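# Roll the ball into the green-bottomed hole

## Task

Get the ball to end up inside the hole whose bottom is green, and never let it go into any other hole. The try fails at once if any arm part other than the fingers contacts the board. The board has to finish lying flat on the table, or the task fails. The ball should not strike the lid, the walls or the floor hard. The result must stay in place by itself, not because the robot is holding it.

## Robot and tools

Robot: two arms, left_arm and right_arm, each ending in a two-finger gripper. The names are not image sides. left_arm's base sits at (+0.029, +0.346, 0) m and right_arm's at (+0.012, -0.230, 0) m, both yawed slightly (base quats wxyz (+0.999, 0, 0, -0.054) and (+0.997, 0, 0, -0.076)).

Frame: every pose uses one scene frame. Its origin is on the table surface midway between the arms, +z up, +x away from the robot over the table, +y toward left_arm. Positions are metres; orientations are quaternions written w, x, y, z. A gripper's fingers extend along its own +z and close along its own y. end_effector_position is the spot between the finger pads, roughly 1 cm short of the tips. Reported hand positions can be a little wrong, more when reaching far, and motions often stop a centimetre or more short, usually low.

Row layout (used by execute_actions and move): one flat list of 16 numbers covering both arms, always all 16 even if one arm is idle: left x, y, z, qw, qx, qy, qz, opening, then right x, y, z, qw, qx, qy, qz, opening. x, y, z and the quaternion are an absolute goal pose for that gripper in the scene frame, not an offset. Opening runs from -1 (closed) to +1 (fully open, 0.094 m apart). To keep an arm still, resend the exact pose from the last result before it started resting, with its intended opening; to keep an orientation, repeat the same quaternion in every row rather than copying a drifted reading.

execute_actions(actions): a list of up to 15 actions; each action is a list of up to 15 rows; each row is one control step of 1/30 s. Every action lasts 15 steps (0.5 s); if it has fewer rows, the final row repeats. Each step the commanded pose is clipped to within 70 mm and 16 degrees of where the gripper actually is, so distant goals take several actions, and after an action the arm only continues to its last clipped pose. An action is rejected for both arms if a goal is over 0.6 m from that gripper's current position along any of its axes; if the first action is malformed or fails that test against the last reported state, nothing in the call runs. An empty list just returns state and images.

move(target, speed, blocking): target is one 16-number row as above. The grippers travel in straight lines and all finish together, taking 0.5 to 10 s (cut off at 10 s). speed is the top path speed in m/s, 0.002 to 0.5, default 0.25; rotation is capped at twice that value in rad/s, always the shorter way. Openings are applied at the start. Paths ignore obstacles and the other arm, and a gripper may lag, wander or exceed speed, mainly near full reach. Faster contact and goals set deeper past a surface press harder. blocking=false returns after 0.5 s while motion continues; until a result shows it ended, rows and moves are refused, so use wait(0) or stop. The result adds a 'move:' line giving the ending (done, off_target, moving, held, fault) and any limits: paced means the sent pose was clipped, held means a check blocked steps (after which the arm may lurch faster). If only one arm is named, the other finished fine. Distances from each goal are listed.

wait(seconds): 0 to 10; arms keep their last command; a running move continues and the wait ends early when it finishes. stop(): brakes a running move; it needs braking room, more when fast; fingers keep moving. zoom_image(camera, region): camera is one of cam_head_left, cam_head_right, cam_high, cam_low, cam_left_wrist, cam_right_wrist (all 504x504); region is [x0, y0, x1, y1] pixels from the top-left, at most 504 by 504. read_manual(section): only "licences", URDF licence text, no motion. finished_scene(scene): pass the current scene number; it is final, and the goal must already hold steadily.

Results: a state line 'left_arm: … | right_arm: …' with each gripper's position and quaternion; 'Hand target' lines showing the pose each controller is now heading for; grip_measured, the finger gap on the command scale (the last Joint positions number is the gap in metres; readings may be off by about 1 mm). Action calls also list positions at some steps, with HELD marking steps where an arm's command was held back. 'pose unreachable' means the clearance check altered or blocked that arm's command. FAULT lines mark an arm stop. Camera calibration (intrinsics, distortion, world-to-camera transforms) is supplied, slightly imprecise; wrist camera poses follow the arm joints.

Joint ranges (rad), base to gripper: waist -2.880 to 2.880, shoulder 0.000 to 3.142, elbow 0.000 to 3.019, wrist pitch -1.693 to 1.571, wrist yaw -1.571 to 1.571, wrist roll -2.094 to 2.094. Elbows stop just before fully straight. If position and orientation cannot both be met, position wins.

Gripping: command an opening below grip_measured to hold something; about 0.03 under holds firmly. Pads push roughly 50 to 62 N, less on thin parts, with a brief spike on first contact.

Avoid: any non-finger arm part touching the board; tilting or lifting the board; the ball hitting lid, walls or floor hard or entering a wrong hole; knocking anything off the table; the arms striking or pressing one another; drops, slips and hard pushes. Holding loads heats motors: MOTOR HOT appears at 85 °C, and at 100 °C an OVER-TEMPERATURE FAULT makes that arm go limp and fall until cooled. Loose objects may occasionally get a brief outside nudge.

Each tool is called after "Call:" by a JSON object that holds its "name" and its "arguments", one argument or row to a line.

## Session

Call:
{"name": "execute_actions", "arguments": {
  "actions": []
}}

Scene clock: 0.00 s.
left_arm: end_effector_position=(+0.4423, -0.2034, +0.3403) grip_measured=+1.000 end_effector_quat_wxyz=(+0.598, +0.336, +0.703, +0.191) | right_arm: end_effector_position=(+0.5622, -0.4908, +0.1984) grip_measured=+1.000 end_effector_quat_wxyz=(+0.553, +0.616, +0.561, -0.005)
Joint positions: left_arm=[-1.023  1.709  1.467 -0.138 -0.96   0.438  0.094] | right_arm=[-0.157  1.553  0.963  0.134  0.486  1.049  0.094]
Joint velocities: left_arm=[-0.024  0.005  0.002  0.002 -0.081 -0.007  0.   ] | right_arm=[ 0.005 -0.005  0.002 -0.017  0.037  0.037  0.   ]
Motor temperatures (°C, as the motors report them): left_arm=[22 22 23 19 19 20] | right_arm=[19 23 29 21 22 18]
Hand target (left_arm): +0.445, -0.208, +0.351; +0.605, +0.329, +0.702, +0.185
Hand target (right_arm): +0.569, -0.493, +0.207; +0.559, +0.615, +0.556, -0.001
camera_calibration (this result's frames):
cam_left_wrist: T_world_to_cam=[[-0.260136, -0.699253, -0.665863, 0.19448], [-0.618287, 0.650314, -0.441375, 0.561407], [0.741654, 0.296877, -0.60151, 0.0579332], [0, 0, 0, 1]] pos_world=[0.354735, -0.246299, 0.412135]
cam_right_wrist: T_world_to_cam=[[-0.692485, -0.238589, -0.680837, 0.404957], [-0.0611256, 0.959741, -0.274155, 0.567207], [0.718838, -0.148232, -0.67919, -0.218366], [0, 0, 0, 1]] pos_world=[0.472068, -0.480122, 0.282901]

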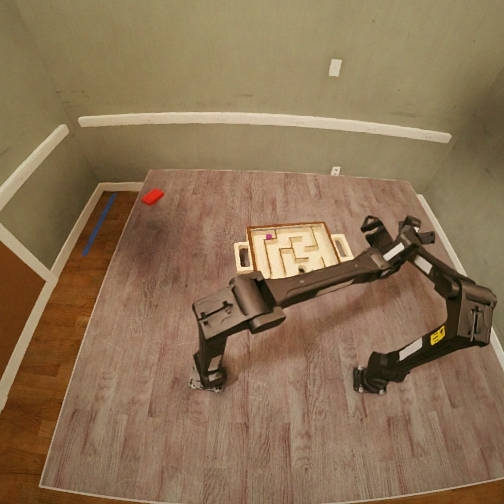

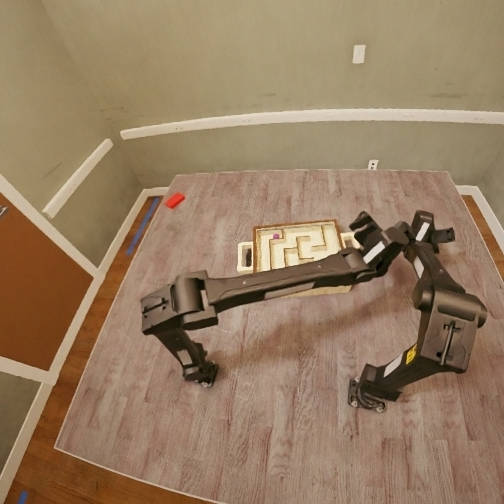

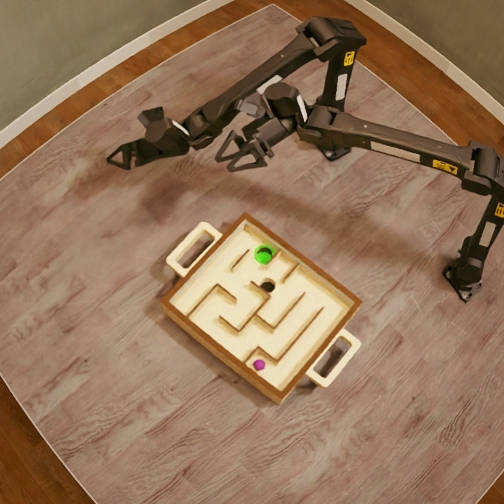

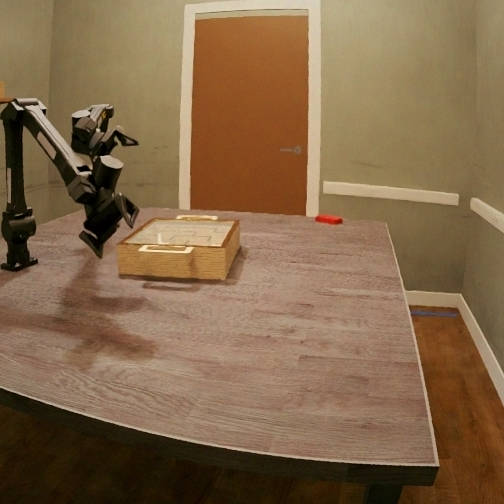

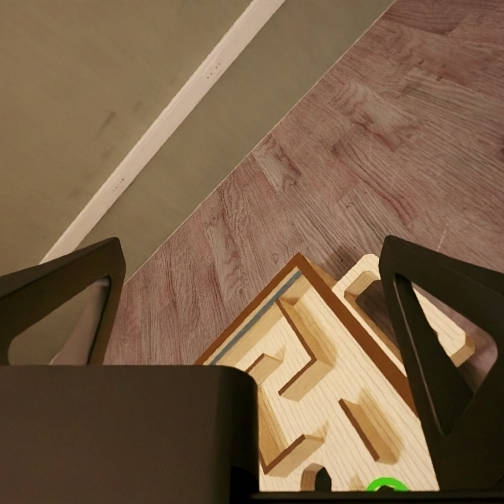

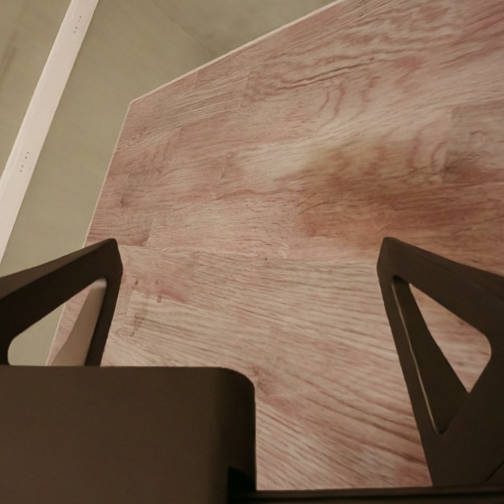

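Call:
{"name": "move", "arguments": {
  "target": [0.478,0.254,0.25,0,-0.089,0.996,0,0.2,0.5622,-0.4908,0.25,0.553,0.616,0.561,-0.005,0.2],
  "speed": 0.3
}}

Call:
{"name": "move", "arguments": {
  "target": [0.478,0.254,0.2,0,-0.089,0.996,0,0.2,0.566,-0.245,0.22,0,-0.089,0.996,0,0.2],
  "speed": 0.3
}}

Scene clock: 14.97 s.
left_arm: end_effector_position=(+0.4605, +0.2585, +0.2390) grip_measured=+0.203 end_effector_quat_wxyz=(-0.017, -0.100, +0.995, -0.005) | right_arm: end_effector_position=(+0.5507, -0.4872, +0.2161) grip_measured=+0.202 end_effector_quat_wxyz=(+0.534, +0.620, +0.574, -0.015)
Joint positions: left_arm=[-0.082  1.509  1.435 -1.526  0.019 -0.392  0.056] | right_arm=[-0.157  1.495  0.982  0.007  0.486  1.049  0.056]
Joint velocities: left_arm=[ 0.005 -0.005  0.022 -0.022 -0.007  0.022  0.001] | right_arm=[ 0.005 -0.015 -0.017 -0.017  0.022  0.095  0.   ]
Motor temperatures (°C, as the motors report them): left_arm=[22 23 26 19 19 20] | right_arm=[19 23 31 21 22 18]
Hand target (left_arm): +0.472, +0.254, +0.253; -0.005, -0.094, +0.996, -0.010
Hand target (right_arm): +0.560, -0.490, +0.250; +0.553, +0.616, +0.561, -0.005
Off the commanded pose (left_arm): 0.021 m, 2 deg.
Off the commanded pose (right_arm): 0.036 m, 3 deg.
move: off_target (left_arm, right_arm)
camera_calibration (this result's frames):
cam_left_wrist: T_world_to_cam=[[0.200505, -0.979423, 0.0229642, 0.150436], [-0.772854, -0.143725, 0.618094, 0.250813], [-0.602075, -0.141679, -0.785769, 0.622599], [0, 0, 0, 1]] pos_world=[0.53853, 0.271598, 0.330738]
cam_right_wrist: T_world_to_cam=[[-0.724659, -0.228321, -0.650183, 0.426], [-0.073942, 0.963831, -0.256051, 0.572965], [0.685129, -0.137474, -0.715332, -0.165914], [0, 0, 0, 1]] pos_world=[0.464744, -0.477785, 0.305003]

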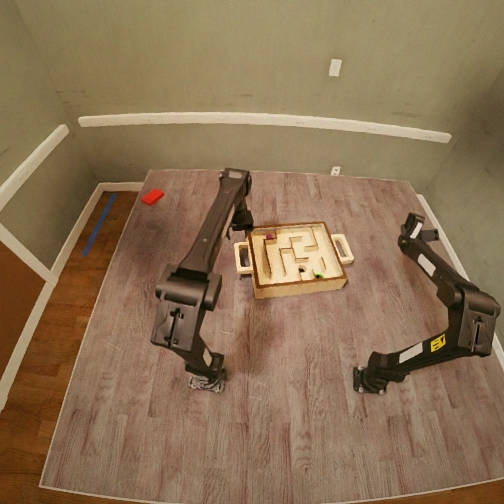

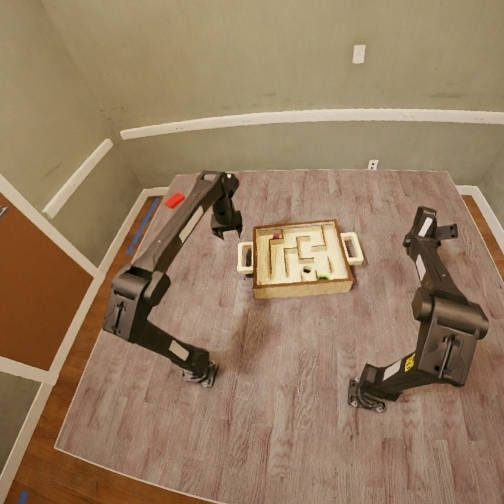

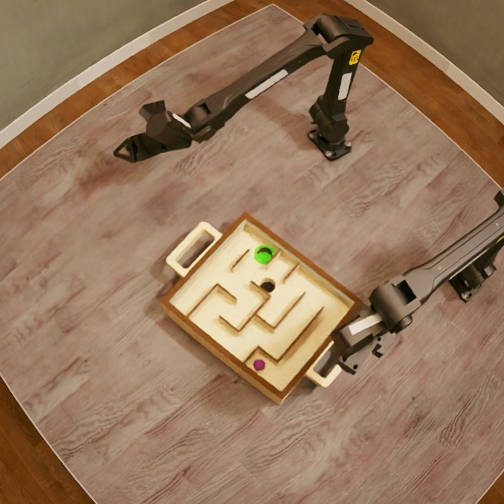

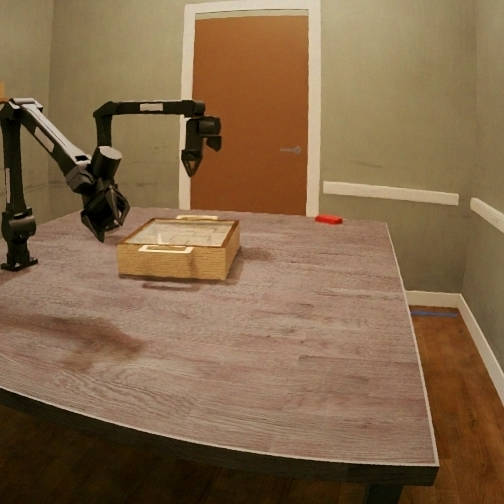

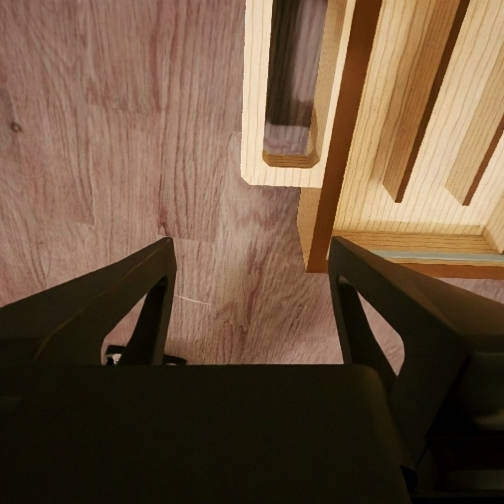

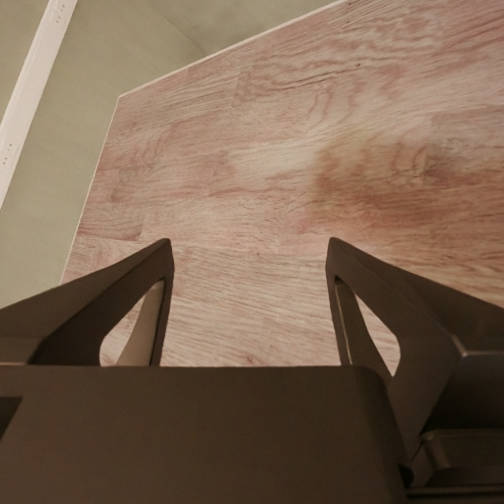

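Scene clock: 18.90 s.
left_arm: end_effector_position=(+0.4736, +0.2587, +0.2128) grip_measured=+0.203 end_effector_quat_wxyz=(+0.006, -0.097, +0.995, -0.003) | right_arm: end_effector_position=(+0.5492, -0.2444, +0.2201) grip_measured=+0.202 end_effector_quat_wxyz=(-0.002, -0.073, +0.997, +0.004)
Joint positions: left_arm=[-0.082  1.522  1.381 -1.416  0.003 -0.385  0.056] | right_arm=[ 0.124  1.754  1.689 -1.511 -0.008 -0.173  0.056]
Joint velocities: left_arm=[-0.024  0.005 -0.002  0.012 -0.037  0.051  0.   ] | right_arm=[-0.015 -0.005  0.002 -0.012  0.022  0.007  0.   ]
Motor temperatures (°C, as the motors report them): left_arm=[22 23 26 19 19 20] | right_arm=[19 23 32 21 22 18]
Hand target (left_arm): +0.477, +0.254, +0.200; -0.000, -0.089, +0.996, +0.000
Hand target (right_arm): +0.562, -0.244, +0.221; -0.002, -0.081, +0.997, +0.003
Off the commanded pose (left_arm): 0.014 m, 1 deg.
Off the commanded pose (right_arm): 0.017 m, 2 deg.
move: off_target (left_arm, right_arm)
camera_calibration (this result's frames):
cam_left_wrist: T_world_to_cam=[[0.192576, -0.980966, 0.0249011, 0.152361], [-0.801058, -0.1425, 0.581377, 0.298019], [-0.566763, -0.131907, -0.813253, 0.596504], [0, 0, 0, 1]] pos_world=[0.547466, 0.270611, 0.308054]
cam_right_wrist: T_world_to_cam=[[0.139022, -0.990217, -0.0119718, -0.318036], [-0.797205, -0.11908, 0.591848, 0.285845], [-0.587484, -0.0727362, -0.80596, 0.606042], [0, 0, 0, 1]] pos_world=[0.628131, -0.236805, 0.315461]

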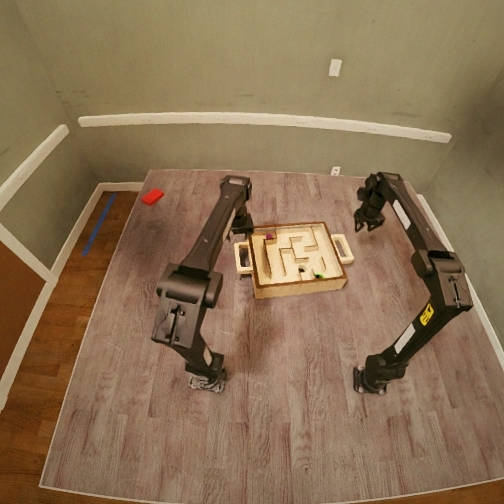

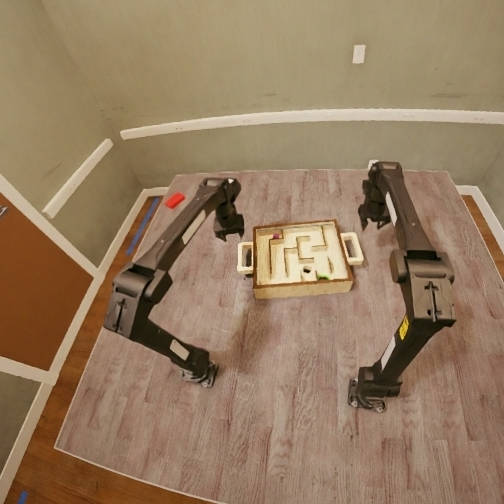

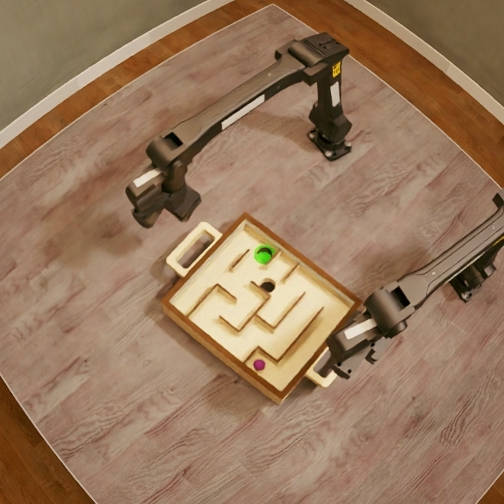

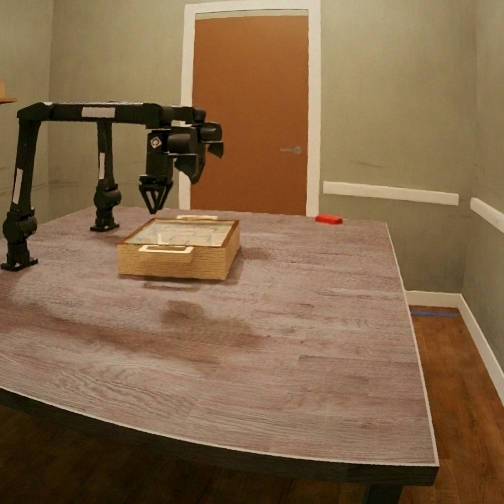

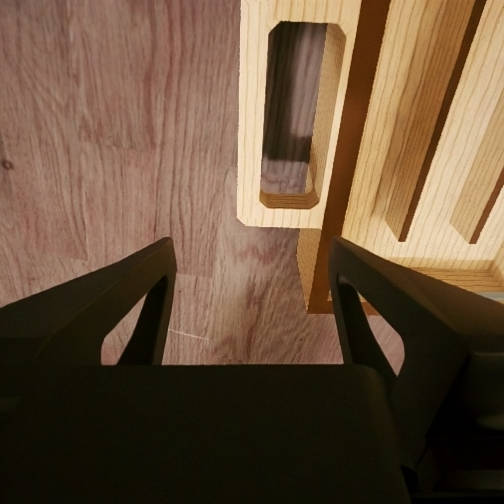

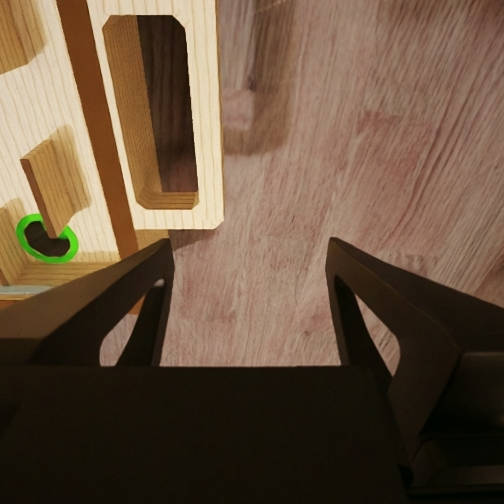

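Call:
{"name": "move", "arguments": {
  "target": [0.50,0.25,0.15,0,-0.089,0.996,0,0.2,0.585,-0.232,0.15,0,-0.089,0.996,0,0.2],
  "speed": 0.1
}}

Scene clock: 35.33 s.
left_arm: end_effector_position=(+0.4961, +0.2544, +0.1599) grip_measured=+0.203 end_effector_quat_wxyz=(+0.003, -0.096, +0.995, -0.002) | right_arm: end_effector_position=(+0.5809, -0.2361, +0.1659) grip_measured=+0.202 end_effector_quat_wxyz=(+0.006, -0.083, +0.997, +0.001)
Joint positions: left_arm=[-0.082  1.613  1.347 -1.299  0.003 -0.384  0.056] | right_arm=[ 0.142  1.845  1.674 -1.387 -0.002 -0.176  0.056]
Joint velocities: left_arm=[-0.015 -0.015  0.002  0.007 -0.022 -0.051 -0.   ] | right_arm=[-0.005 -0.005  0.002 -0.012 -0.022 -0.007 -0.001]
Motor temperatures (°C, as the motors report them): left_arm=[22 23 26 19 19 20] | right_arm=[19 23 33 21 22 18]
Hand target (left_arm): +0.499, +0.251, +0.150; -0.000, -0.089, +0.996, +0.000
Hand target (right_arm): +0.586, -0.232, +0.150; -0.000, -0.089, +0.996, -0.000
Off the commanded pose (left_arm): 0.011 m, 1 deg.
Off the commanded pose (right_arm): 0.017 m, 1 deg.
move: off_target (left_arm, right_arm)
camera_calibration (this result's frames):
cam_left_wrist: T_world_to_cam=[[0.192011, -0.981148, 0.0218916, 0.145882], [-0.796572, -0.142783, 0.58744, 0.343054], [-0.57324, -0.130233, -0.808972, 0.567796], [0, 0, 0, 1]] pos_world=[0.57074, 0.26606, 0.254614]
cam_right_wrist: T_world_to_cam=[[0.159867, -0.987134, -0.00311935, -0.32775], [-0.804343, -0.132095, 0.579296, 0.347356], [-0.572254, -0.0901013, -0.815112, 0.570172], [0, 0, 0, 1]] pos_world=[0.658073, -0.226275, 0.26251]

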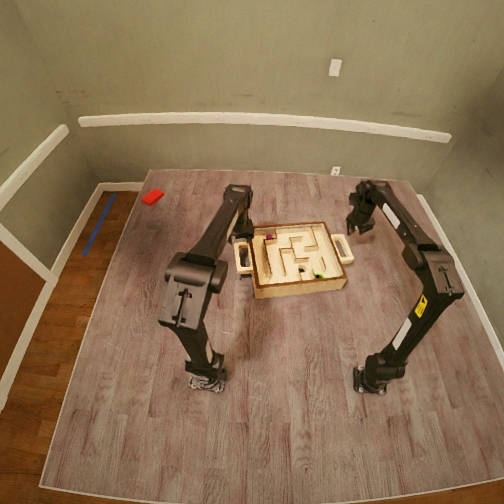

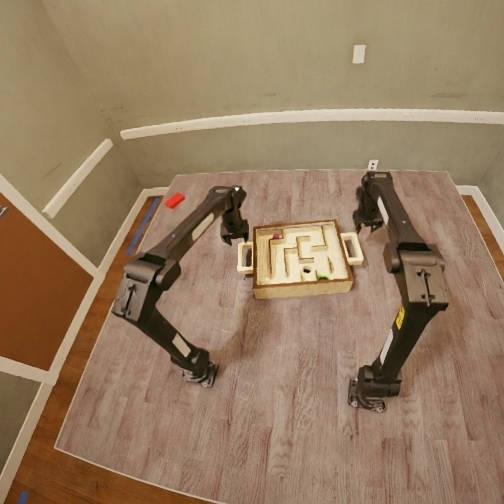

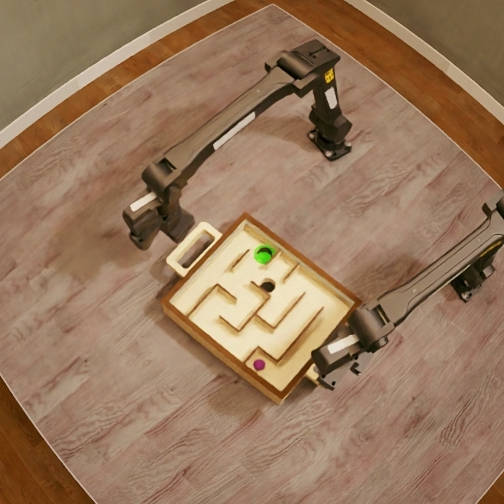

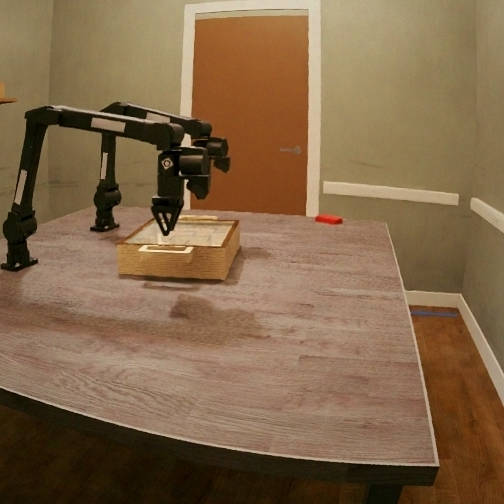

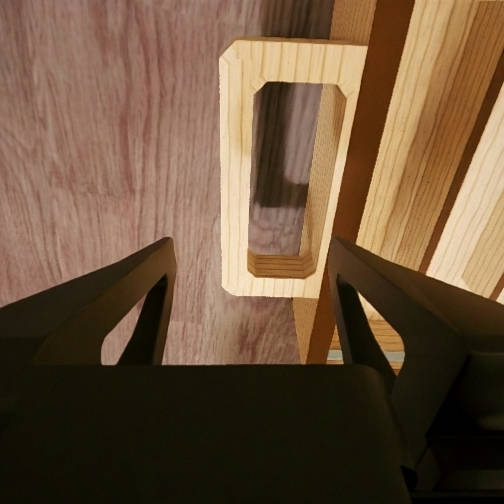

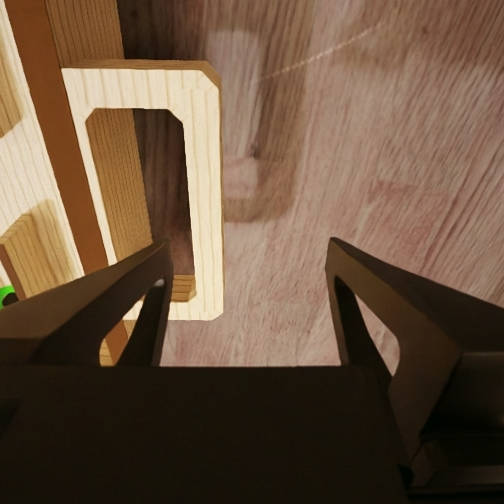

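Call:
{"name": "move", "arguments": {
  "target": [0.50,0.258,0.105,0,-0.089,0.996,0,0.2,0.581,-0.210,0.10,0,-0.089,0.996,0,0.2],
  "speed": 0.08
}}

Scene clock: 48.60 s.
left_arm: end_effector_position=(+0.4958, +0.2545, +0.1159) grip_measured=+0.203 end_effector_quat_wxyz=(+0.004, -0.089, +0.996, -0.003) | right_arm: end_effector_position=(+0.5794, -0.2138, +0.1204) grip_measured=+0.202 end_effector_quat_wxyz=(+0.011, -0.091, +0.996, +0.001)
Joint positions: left_arm=[-0.082  1.647  1.268 -1.184  0.003 -0.368  0.056] | right_arm=[ 0.182  1.863  1.578 -1.265 -0.002 -0.153  0.056]
Joint velocities: left_arm=[-0.015 -0.015 -0.007 -0.007 -0.007 -0.051  0.001] | right_arm=[ 0.005 -0.015 -0.007 -0.002 -0.037 -0.051  0.001]
Motor temperatures (°C, as the motors report them): left_arm=[22 23 26 19 19 20] | right_arm=[19 24 32 21 22 18]
Hand target (left_arm): +0.499, +0.258, +0.105; +0.000, -0.089, +0.996, -0.000
Hand target (right_arm): +0.581, -0.210, +0.100; -0.000, -0.089, +0.996, +0.000
Off the commanded pose (left_arm): 0.012 m, 1 deg.
Off the commanded pose (right_arm): 0.021 m, 1 deg.
move: off_target (left_arm, right_arm)
camera_calibration (this result's frames):
cam_left_wrist: T_world_to_cam=[[0.176592, -0.984024, 0.0226424, 0.155277], [-0.800065, -0.130103, 0.585636, 0.367296], [-0.573333, -0.121534, -0.810258, 0.530015], [0, 0, 0, 1]] pos_world=[0.570315, 0.264998, 0.210832]
cam_right_wrist: T_world_to_cam=[[0.175688, -0.984444, -0.00213119, -0.314315], [-0.807138, -0.145284, 0.572207, 0.37505], [-0.563615, -0.0988096, -0.820106, 0.527908], [0, 0, 0, 1]] pos_world=[0.655476, -0.202774, 0.217665]

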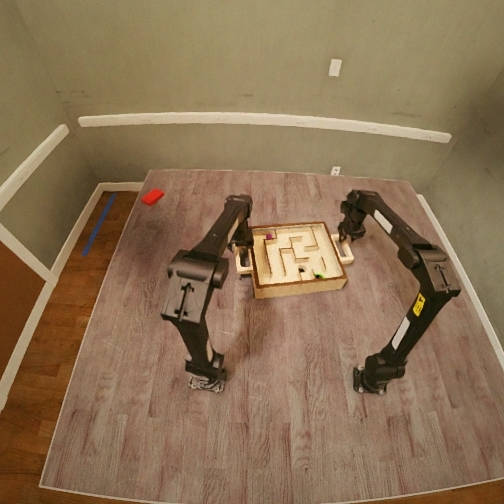

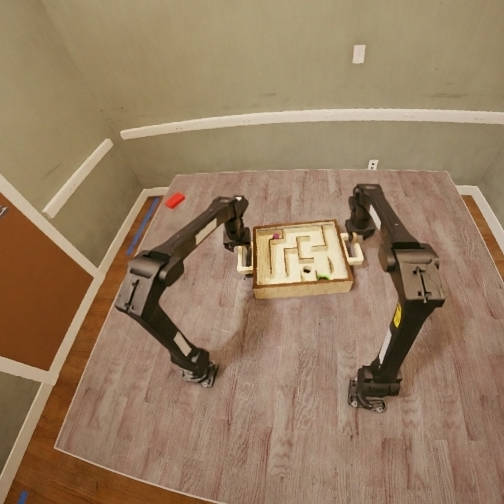

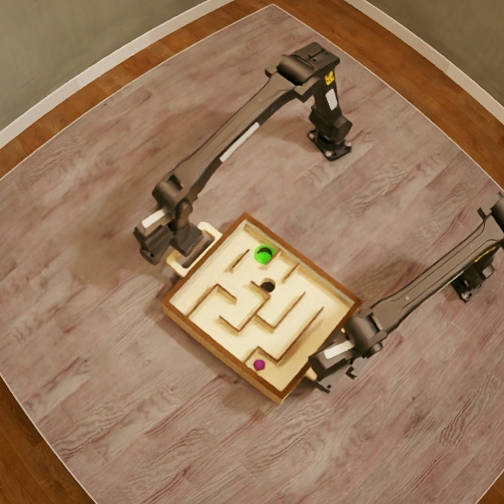

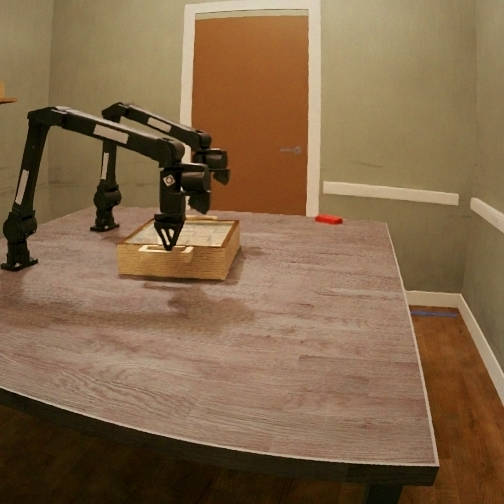

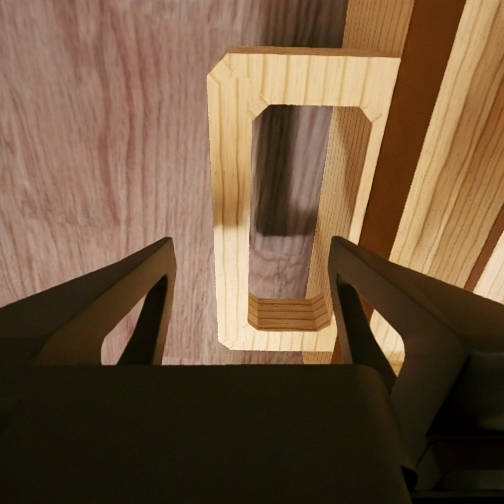

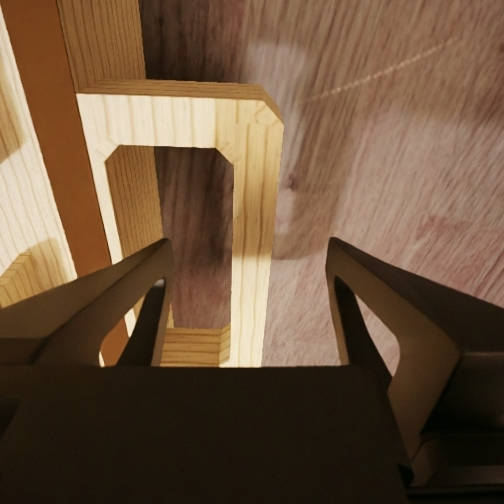

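Call:
{"name": "move", "arguments": {
  "target": [0.503,0.266,0.085,0,-0.089,0.996,0,0.2,0.579,-0.210,0.075,0,-0.089,0.996,0,0.2],
  "speed": 0.05
}}

Call:
{"name": "move", "arguments": {
  "target": [0.503,0.266,0.062,0,-0.089,0.996,0,0.2,0.579,-0.210,0.056,0,-0.089,0.996,0,0.2],
  "speed": 0.04
}}

Scene clock: 56.73 s.
left_arm: end_effector_position=(+0.4998, +0.2609, +0.0975) grip_measured=+0.203 end_effector_quat_wxyz=(+0.005, -0.087, +0.996, -0.003) | right_arm: end_effector_position=(+0.5784, -0.2138, +0.0966) grip_measured=+0.202 end_effector_quat_wxyz=(+0.012, -0.091, +0.996, +0.000)
Joint positions: left_arm=[-0.067  1.67   1.246 -1.134  0.003 -0.351  0.056] | right_arm=[ 0.182  1.878  1.535 -1.203 -0.002 -0.152  0.056]
Joint velocities: left_arm=[-0.015  0.005  0.002  0.012 -0.007 -0.022  0.   ] | right_arm=[-0.005 -0.005  0.002  0.002  0.022 -0.007  0.001]
Motor temperatures (°C, as the motors report them): left_arm=[22 23 25 19 19 20] | right_arm=[19 24 32 21 22 18]
Hand target (left_arm): +0.502, +0.266, +0.085; -0.000, -0.089, +0.996, -0.000
Hand target (right_arm): +0.579, -0.210, +0.075; +0.000, -0.089, +0.996, -0.000
Off the commanded pose (left_arm): 0.014 m, 1 deg.
Off the commanded pose (right_arm): 0.022 m, 1 deg.
move: off_target (left_arm, right_arm)
camera_calibration (this result's frames):
cam_left_wrist: T_world_to_cam=[[0.173884, -0.984481, 0.0237007, 0.162706], [-0.802432, -0.127696, 0.582921, 0.383018], [-0.570848, -0.120379, -0.812183, 0.516801], [0, 0, 0, 1]] pos_world=[0.574068, 0.271303, 0.192611]
cam_right_wrist: T_world_to_cam=[[0.174943, -0.984577, -0.00164678, -0.31387], [-0.809206, -0.144735, 0.569418, 0.389481], [-0.560874, -0.0982833, -0.822046, 0.506552], [0, 0, 0, 1]] pos_world=[0.654192, -0.202872, 0.194114]

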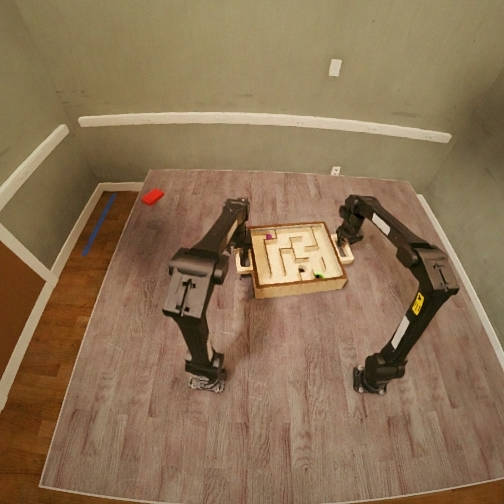

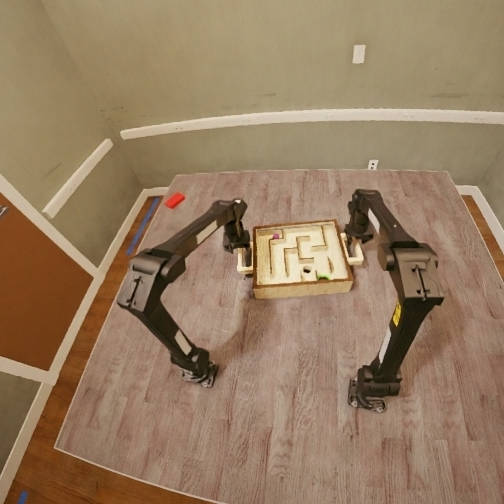

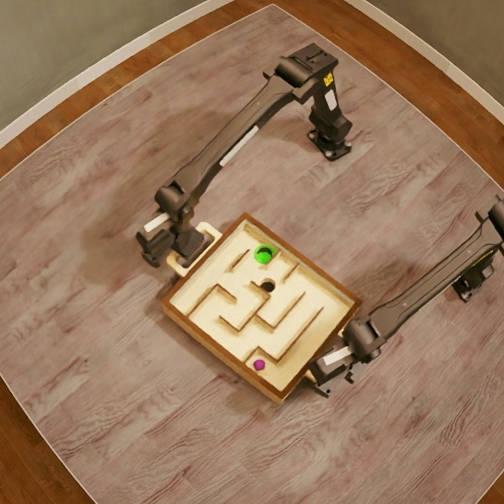

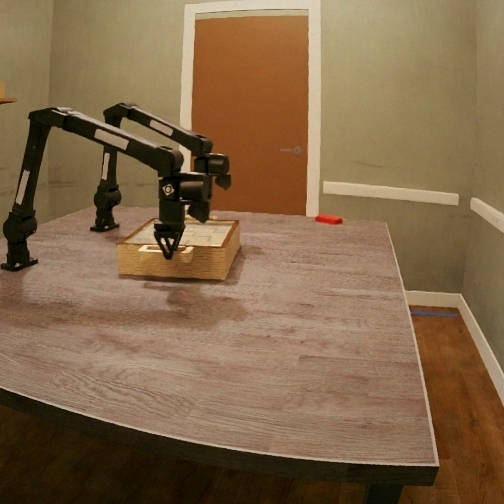

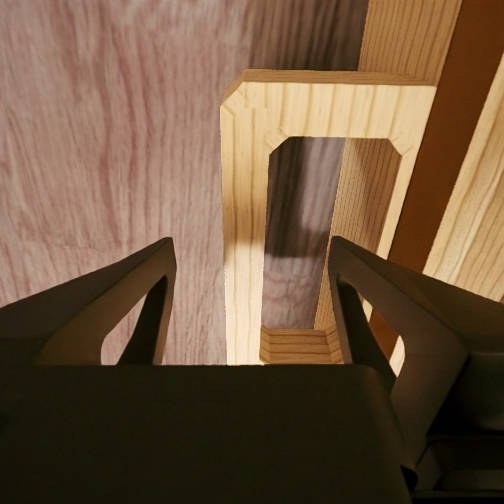

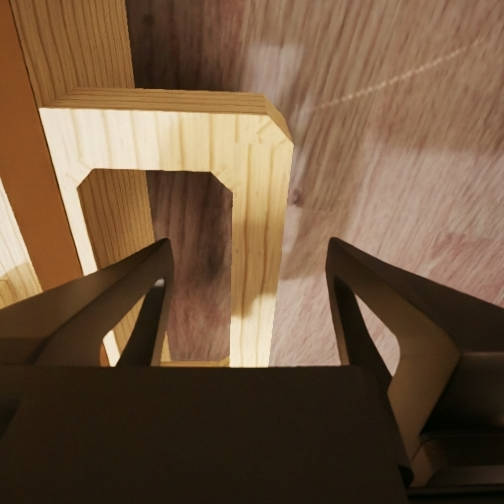

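Scene clock: 58.17 s.
left_arm: end_effector_position=(+0.5006, +0.2608, +0.0747) grip_measured=+0.203 end_effector_quat_wxyz=(+0.006, -0.087, +0.996, -0.003) | right_arm: end_effector_position=(+0.5787, -0.2139, +0.0774) grip_measured=+0.202 end_effector_quat_wxyz=(+0.012, -0.091, +0.996, +0.000)
Joint positions: left_arm=[-0.067  1.698  1.217 -1.077  0.003 -0.351  0.056] | right_arm=[ 0.182  1.897  1.51  -1.16  -0.002 -0.152  0.056]
Joint velocities: left_arm=[ 0.005 -0.005 -0.002  0.012  0.022  0.007 -0.001] | right_arm=[-0.015 -0.024  0.002 -0.002 -0.051 -0.051 -0.   ]
Motor temperatures (°C, as the motors report them): left_arm=[22 23 25 19 19 20] | right_arm=[19 24 32 21 22 18]
Hand target (left_arm): +0.502, +0.266, +0.062; -0.000, -0.089, +0.996, -0.000
Hand target (right_arm): +0.579, -0.210, +0.056; -0.000, -0.089, +0.996, -0.000
Off the commanded pose (left_arm): 0.014 m, 1 deg.
Off the commanded pose (right_arm): 0.022 m, 1 deg.
move: off_target (left_arm, right_arm)
camera_calibration (this result's frames):
cam_left_wrist: T_world_to_cam=[[0.1735, -0.984546, 0.0238278, 0.163172], [-0.8027, -0.127354, 0.582626, 0.396941], [-0.570588, -0.120212, -0.812391, 0.498614], [0, 0, 0, 1]] pos_world=[0.574817, 0.271142, 0.169913]
cam_right_wrist: T_world_to_cam=[[0.174932, -0.984579, -0.00143643, -0.314024], [-0.808562, -0.144491, 0.570394, 0.400278], [-0.561806, -0.0986191, -0.82137, 0.491351], [0, 0, 0, 1]] pos_world=[0.654627, -0.202888, 0.174813]

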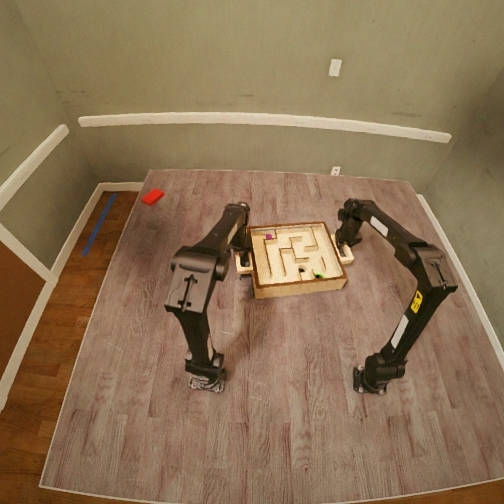

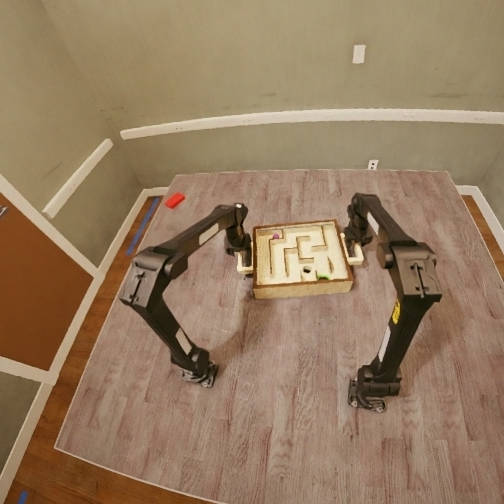

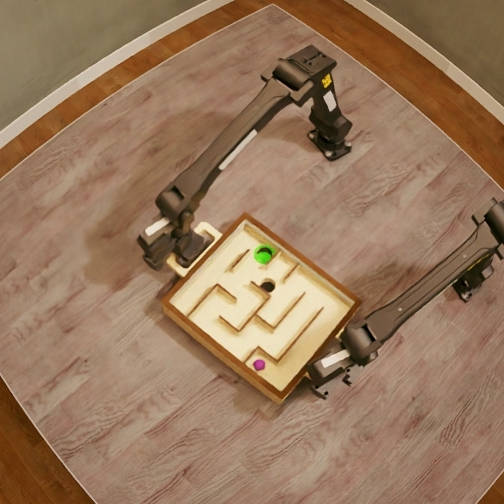

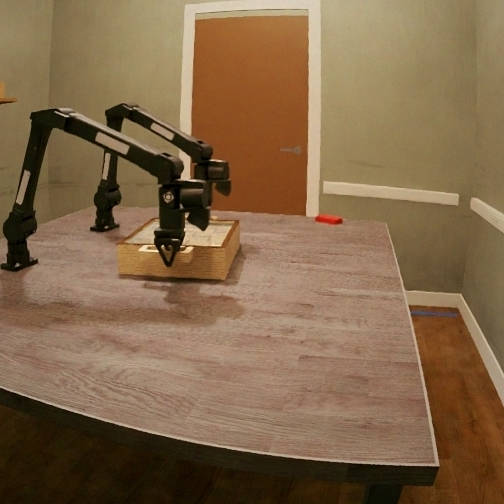

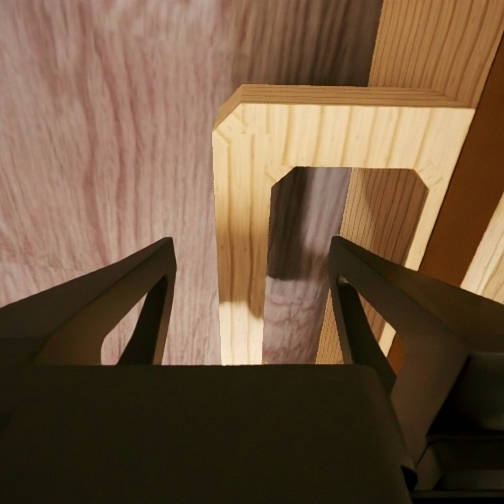

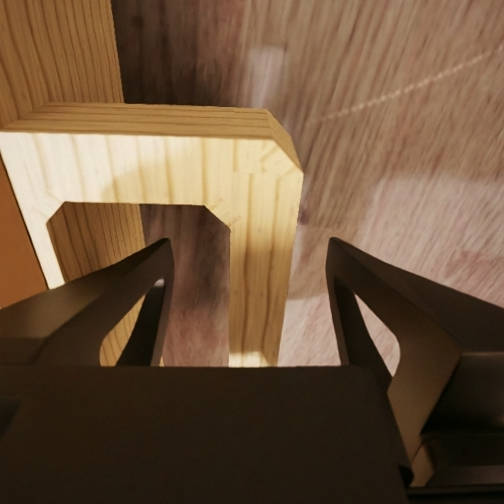

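Call:
{"name": "move", "arguments": {
  "target": [0.503,0.268,0.060,0,-0.089,0.996,0,0.2,0.564,-0.212,0.054,0,-0.089,0.996,0,0.2],
  "speed": 0.03
}}

Scene clock: 63.50 s.
left_arm: end_effector_position=(+0.5022, +0.2622, +0.0748) grip_measured=+0.203 end_effector_quat_wxyz=(+0.008, -0.087, +0.996, -0.004) | right_arm: end_effector_position=(+0.5628, -0.2143, +0.0580) grip_measured=+0.202 end_effector_quat_wxyz=(-0.003, -0.091, +0.996, +0.001)
Joint positions: left_arm=[-0.064  1.698  1.217 -1.072  0.003 -0.347  0.056] | right_arm=[ 0.182  1.897  1.455 -1.135 -0.002 -0.152  0.056]
Joint velocities: left_arm=[-0.015 -0.015 -0.012  0.007  0.022  0.007  0.   ] | right_arm=[ 0.005 -0.005 -0.022 -0.002 -0.022  0.051 -0.002]
Motor temperatures (°C, as the motors report them): left_arm=[22 23 25 19 19 20] | right_arm=[19 24 32 21 22 18]
Hand target (left_arm): +0.502, +0.268, +0.060; +0.000, -0.089, +0.996, -0.000
Hand target (right_arm): +0.564, -0.212, +0.054; -0.000, -0.089, +0.996, +0.000
Off the commanded pose (left_arm): 0.016 m, 1 deg.
Off the commanded pose (right_arm): 0.005 m, 0 deg.
move: off_target (left_arm)
camera_calibration (this result's frames):
cam_left_wrist: T_world_to_cam=[[0.17337, -0.984524, 0.0256066, 0.164196], [-0.805765, -0.126845, 0.578492, 0.400093], [-0.566291, -0.120926, -0.815286, 0.497945], [0, 0, 0, 1]] pos_world=[0.575896, 0.272619, 0.170313]
cam_right_wrist: T_world_to_cam=[[0.174823, -0.984583, -0.00583086, -0.311413], [-0.791014, -0.143974, 0.594617, 0.387232], [-0.586289, -0.0993404, -0.803988, 0.479051], [0, 0, 0, 1]] pos_world=[0.64161, -0.203271, 0.153081]

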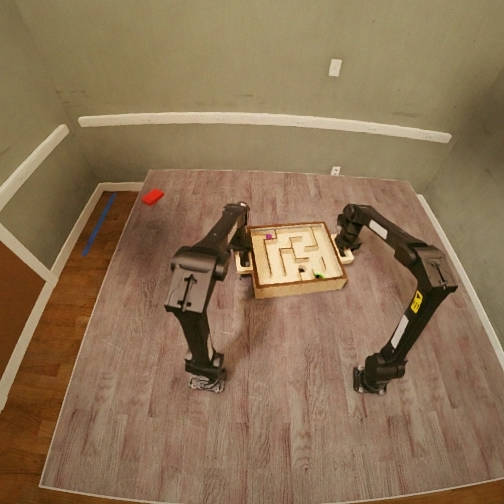

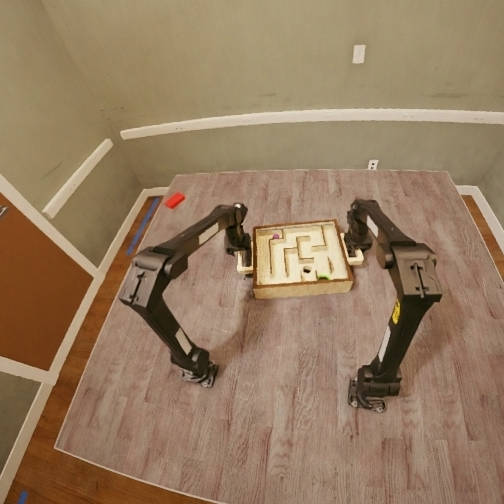

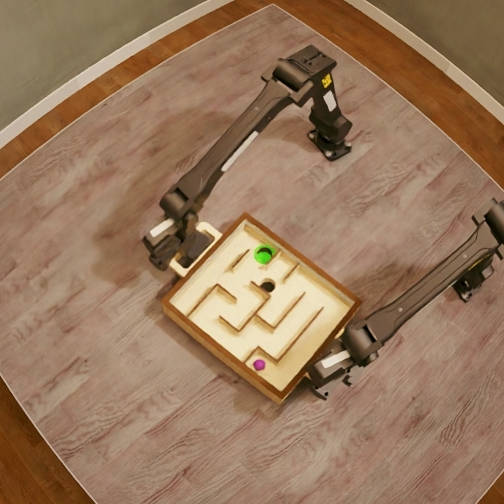

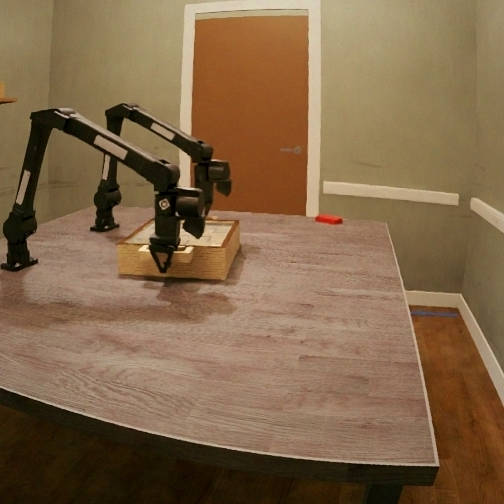

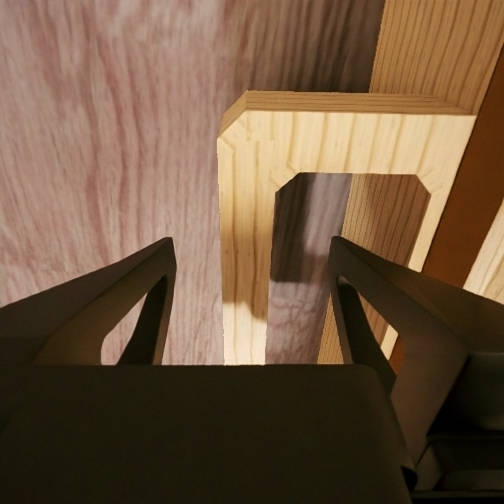

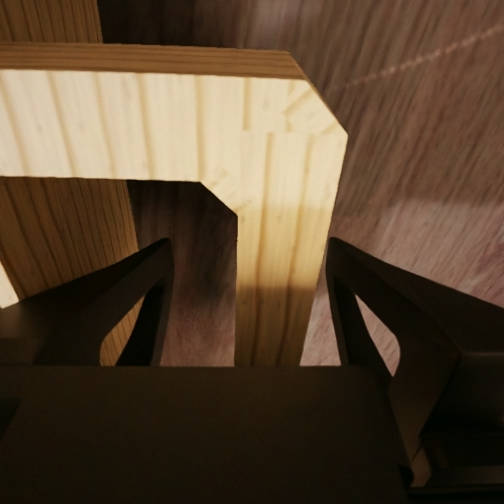

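Call:
{"name": "move", "arguments": {
  "target": [0.503,0.268,0.058,0,-0.089,0.996,0,0.2,0.564,-0.212,0.078,0,-0.089,0.996,0,0.2],
  "speed": 0.03
}}

Scene clock: 66.80 s.
left_arm: end_effector_position=(+0.5014, +0.2623, +0.0725) grip_measured=+0.203 end_effector_quat_wxyz=(+0.007, -0.087, +0.996, -0.004) | right_arm: end_effector_position=(+0.5573, -0.2148, +0.0585) grip_measured=+0.202 end_effector_quat_wxyz=(-0.014, -0.091, +0.996, +0.001)
Joint positions: left_arm=[-0.064  1.7    1.212 -1.067  0.003 -0.347  0.056] | right_arm=[ 0.182  1.897  1.455 -1.157 -0.    -0.152  0.056]
Joint velocities: left_arm=[-0.024 -0.015 -0.017 -0.002 -0.051 -0.022 -0.   ] | right_arm=[ 0.015 -0.005 -0.007 -0.027 -0.022 -0.051 -0.001]
Motor temperatures (°C, as the motors report them): left_arm=[22 23 25 19 19 20] | right_arm=[19 24 32 21 22 18]
Hand target (left_arm): +0.502, +0.268, +0.058; -0.000, -0.089, +0.996, -0.000
Hand target (right_arm): +0.563, -0.212, +0.078; +0.000, -0.089, +0.996, +0.000
Off the commanded pose (left_arm): 0.016 m, 1 deg.
Off the commanded pose (right_arm): 0.021 m, 2 deg.
move: off_target (left_arm, right_arm)
camera_calibration (this result's frames):
cam_left_wrist: T_world_to_cam=[[0.173408, -0.98453, 0.0250881, 0.164533], [-0.804895, -0.126997, 0.579669, 0.400348], [-0.567516, -0.120712, -0.814465, 0.496168], [0, 0, 0, 1]] pos_world=[0.575289, 0.272725, 0.167914]
cam_right_wrist: T_world_to_cam=[[0.174705, -0.984592, -0.00748948, -0.31071], [-0.777924, -0.142689, 0.611943, 0.374515], [-0.603583, -0.101083, -0.790867, 0.484704], [0, 0, 0, 1]] pos_world=[0.638186, -0.203489, 0.151827]

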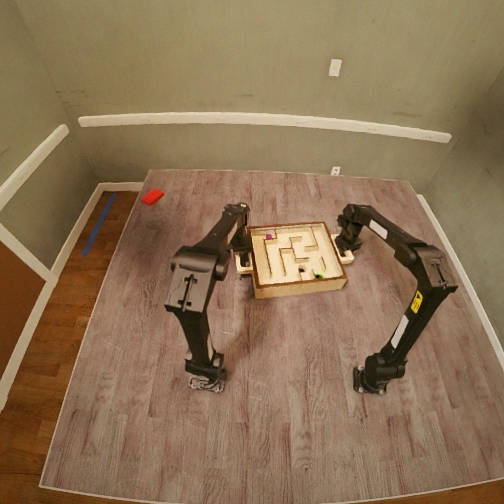

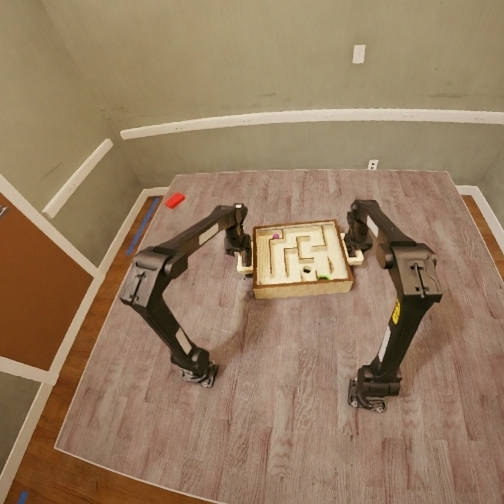

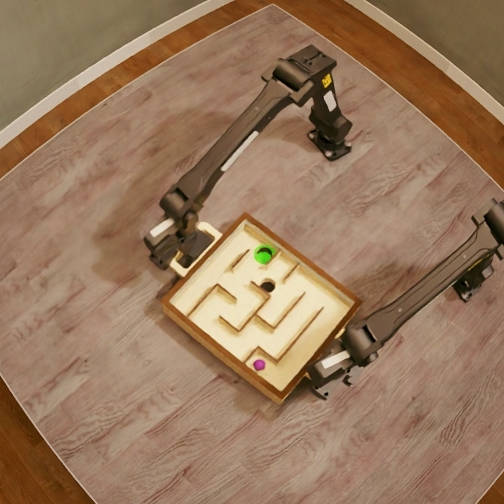

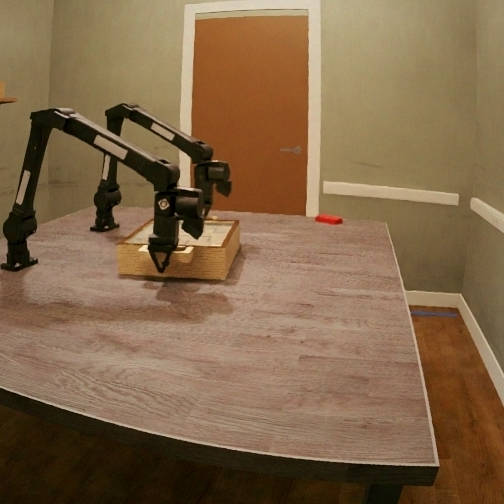

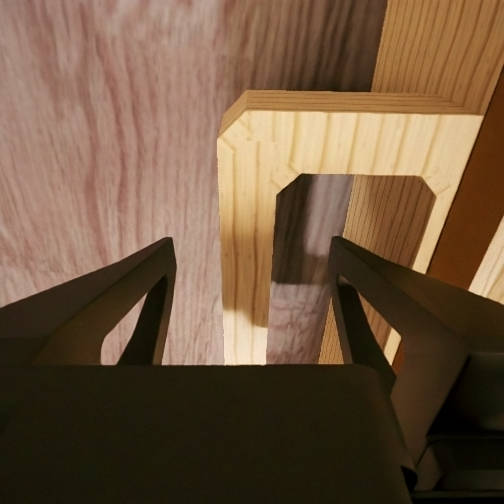

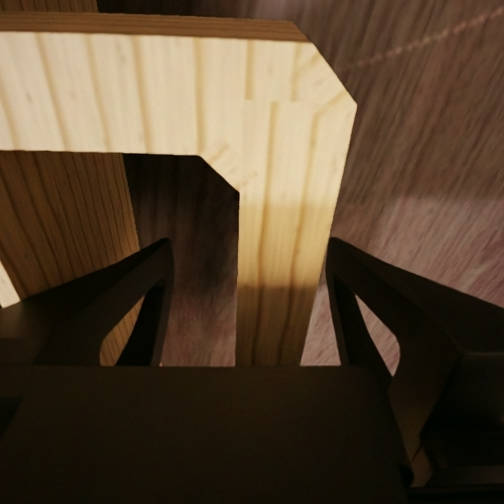

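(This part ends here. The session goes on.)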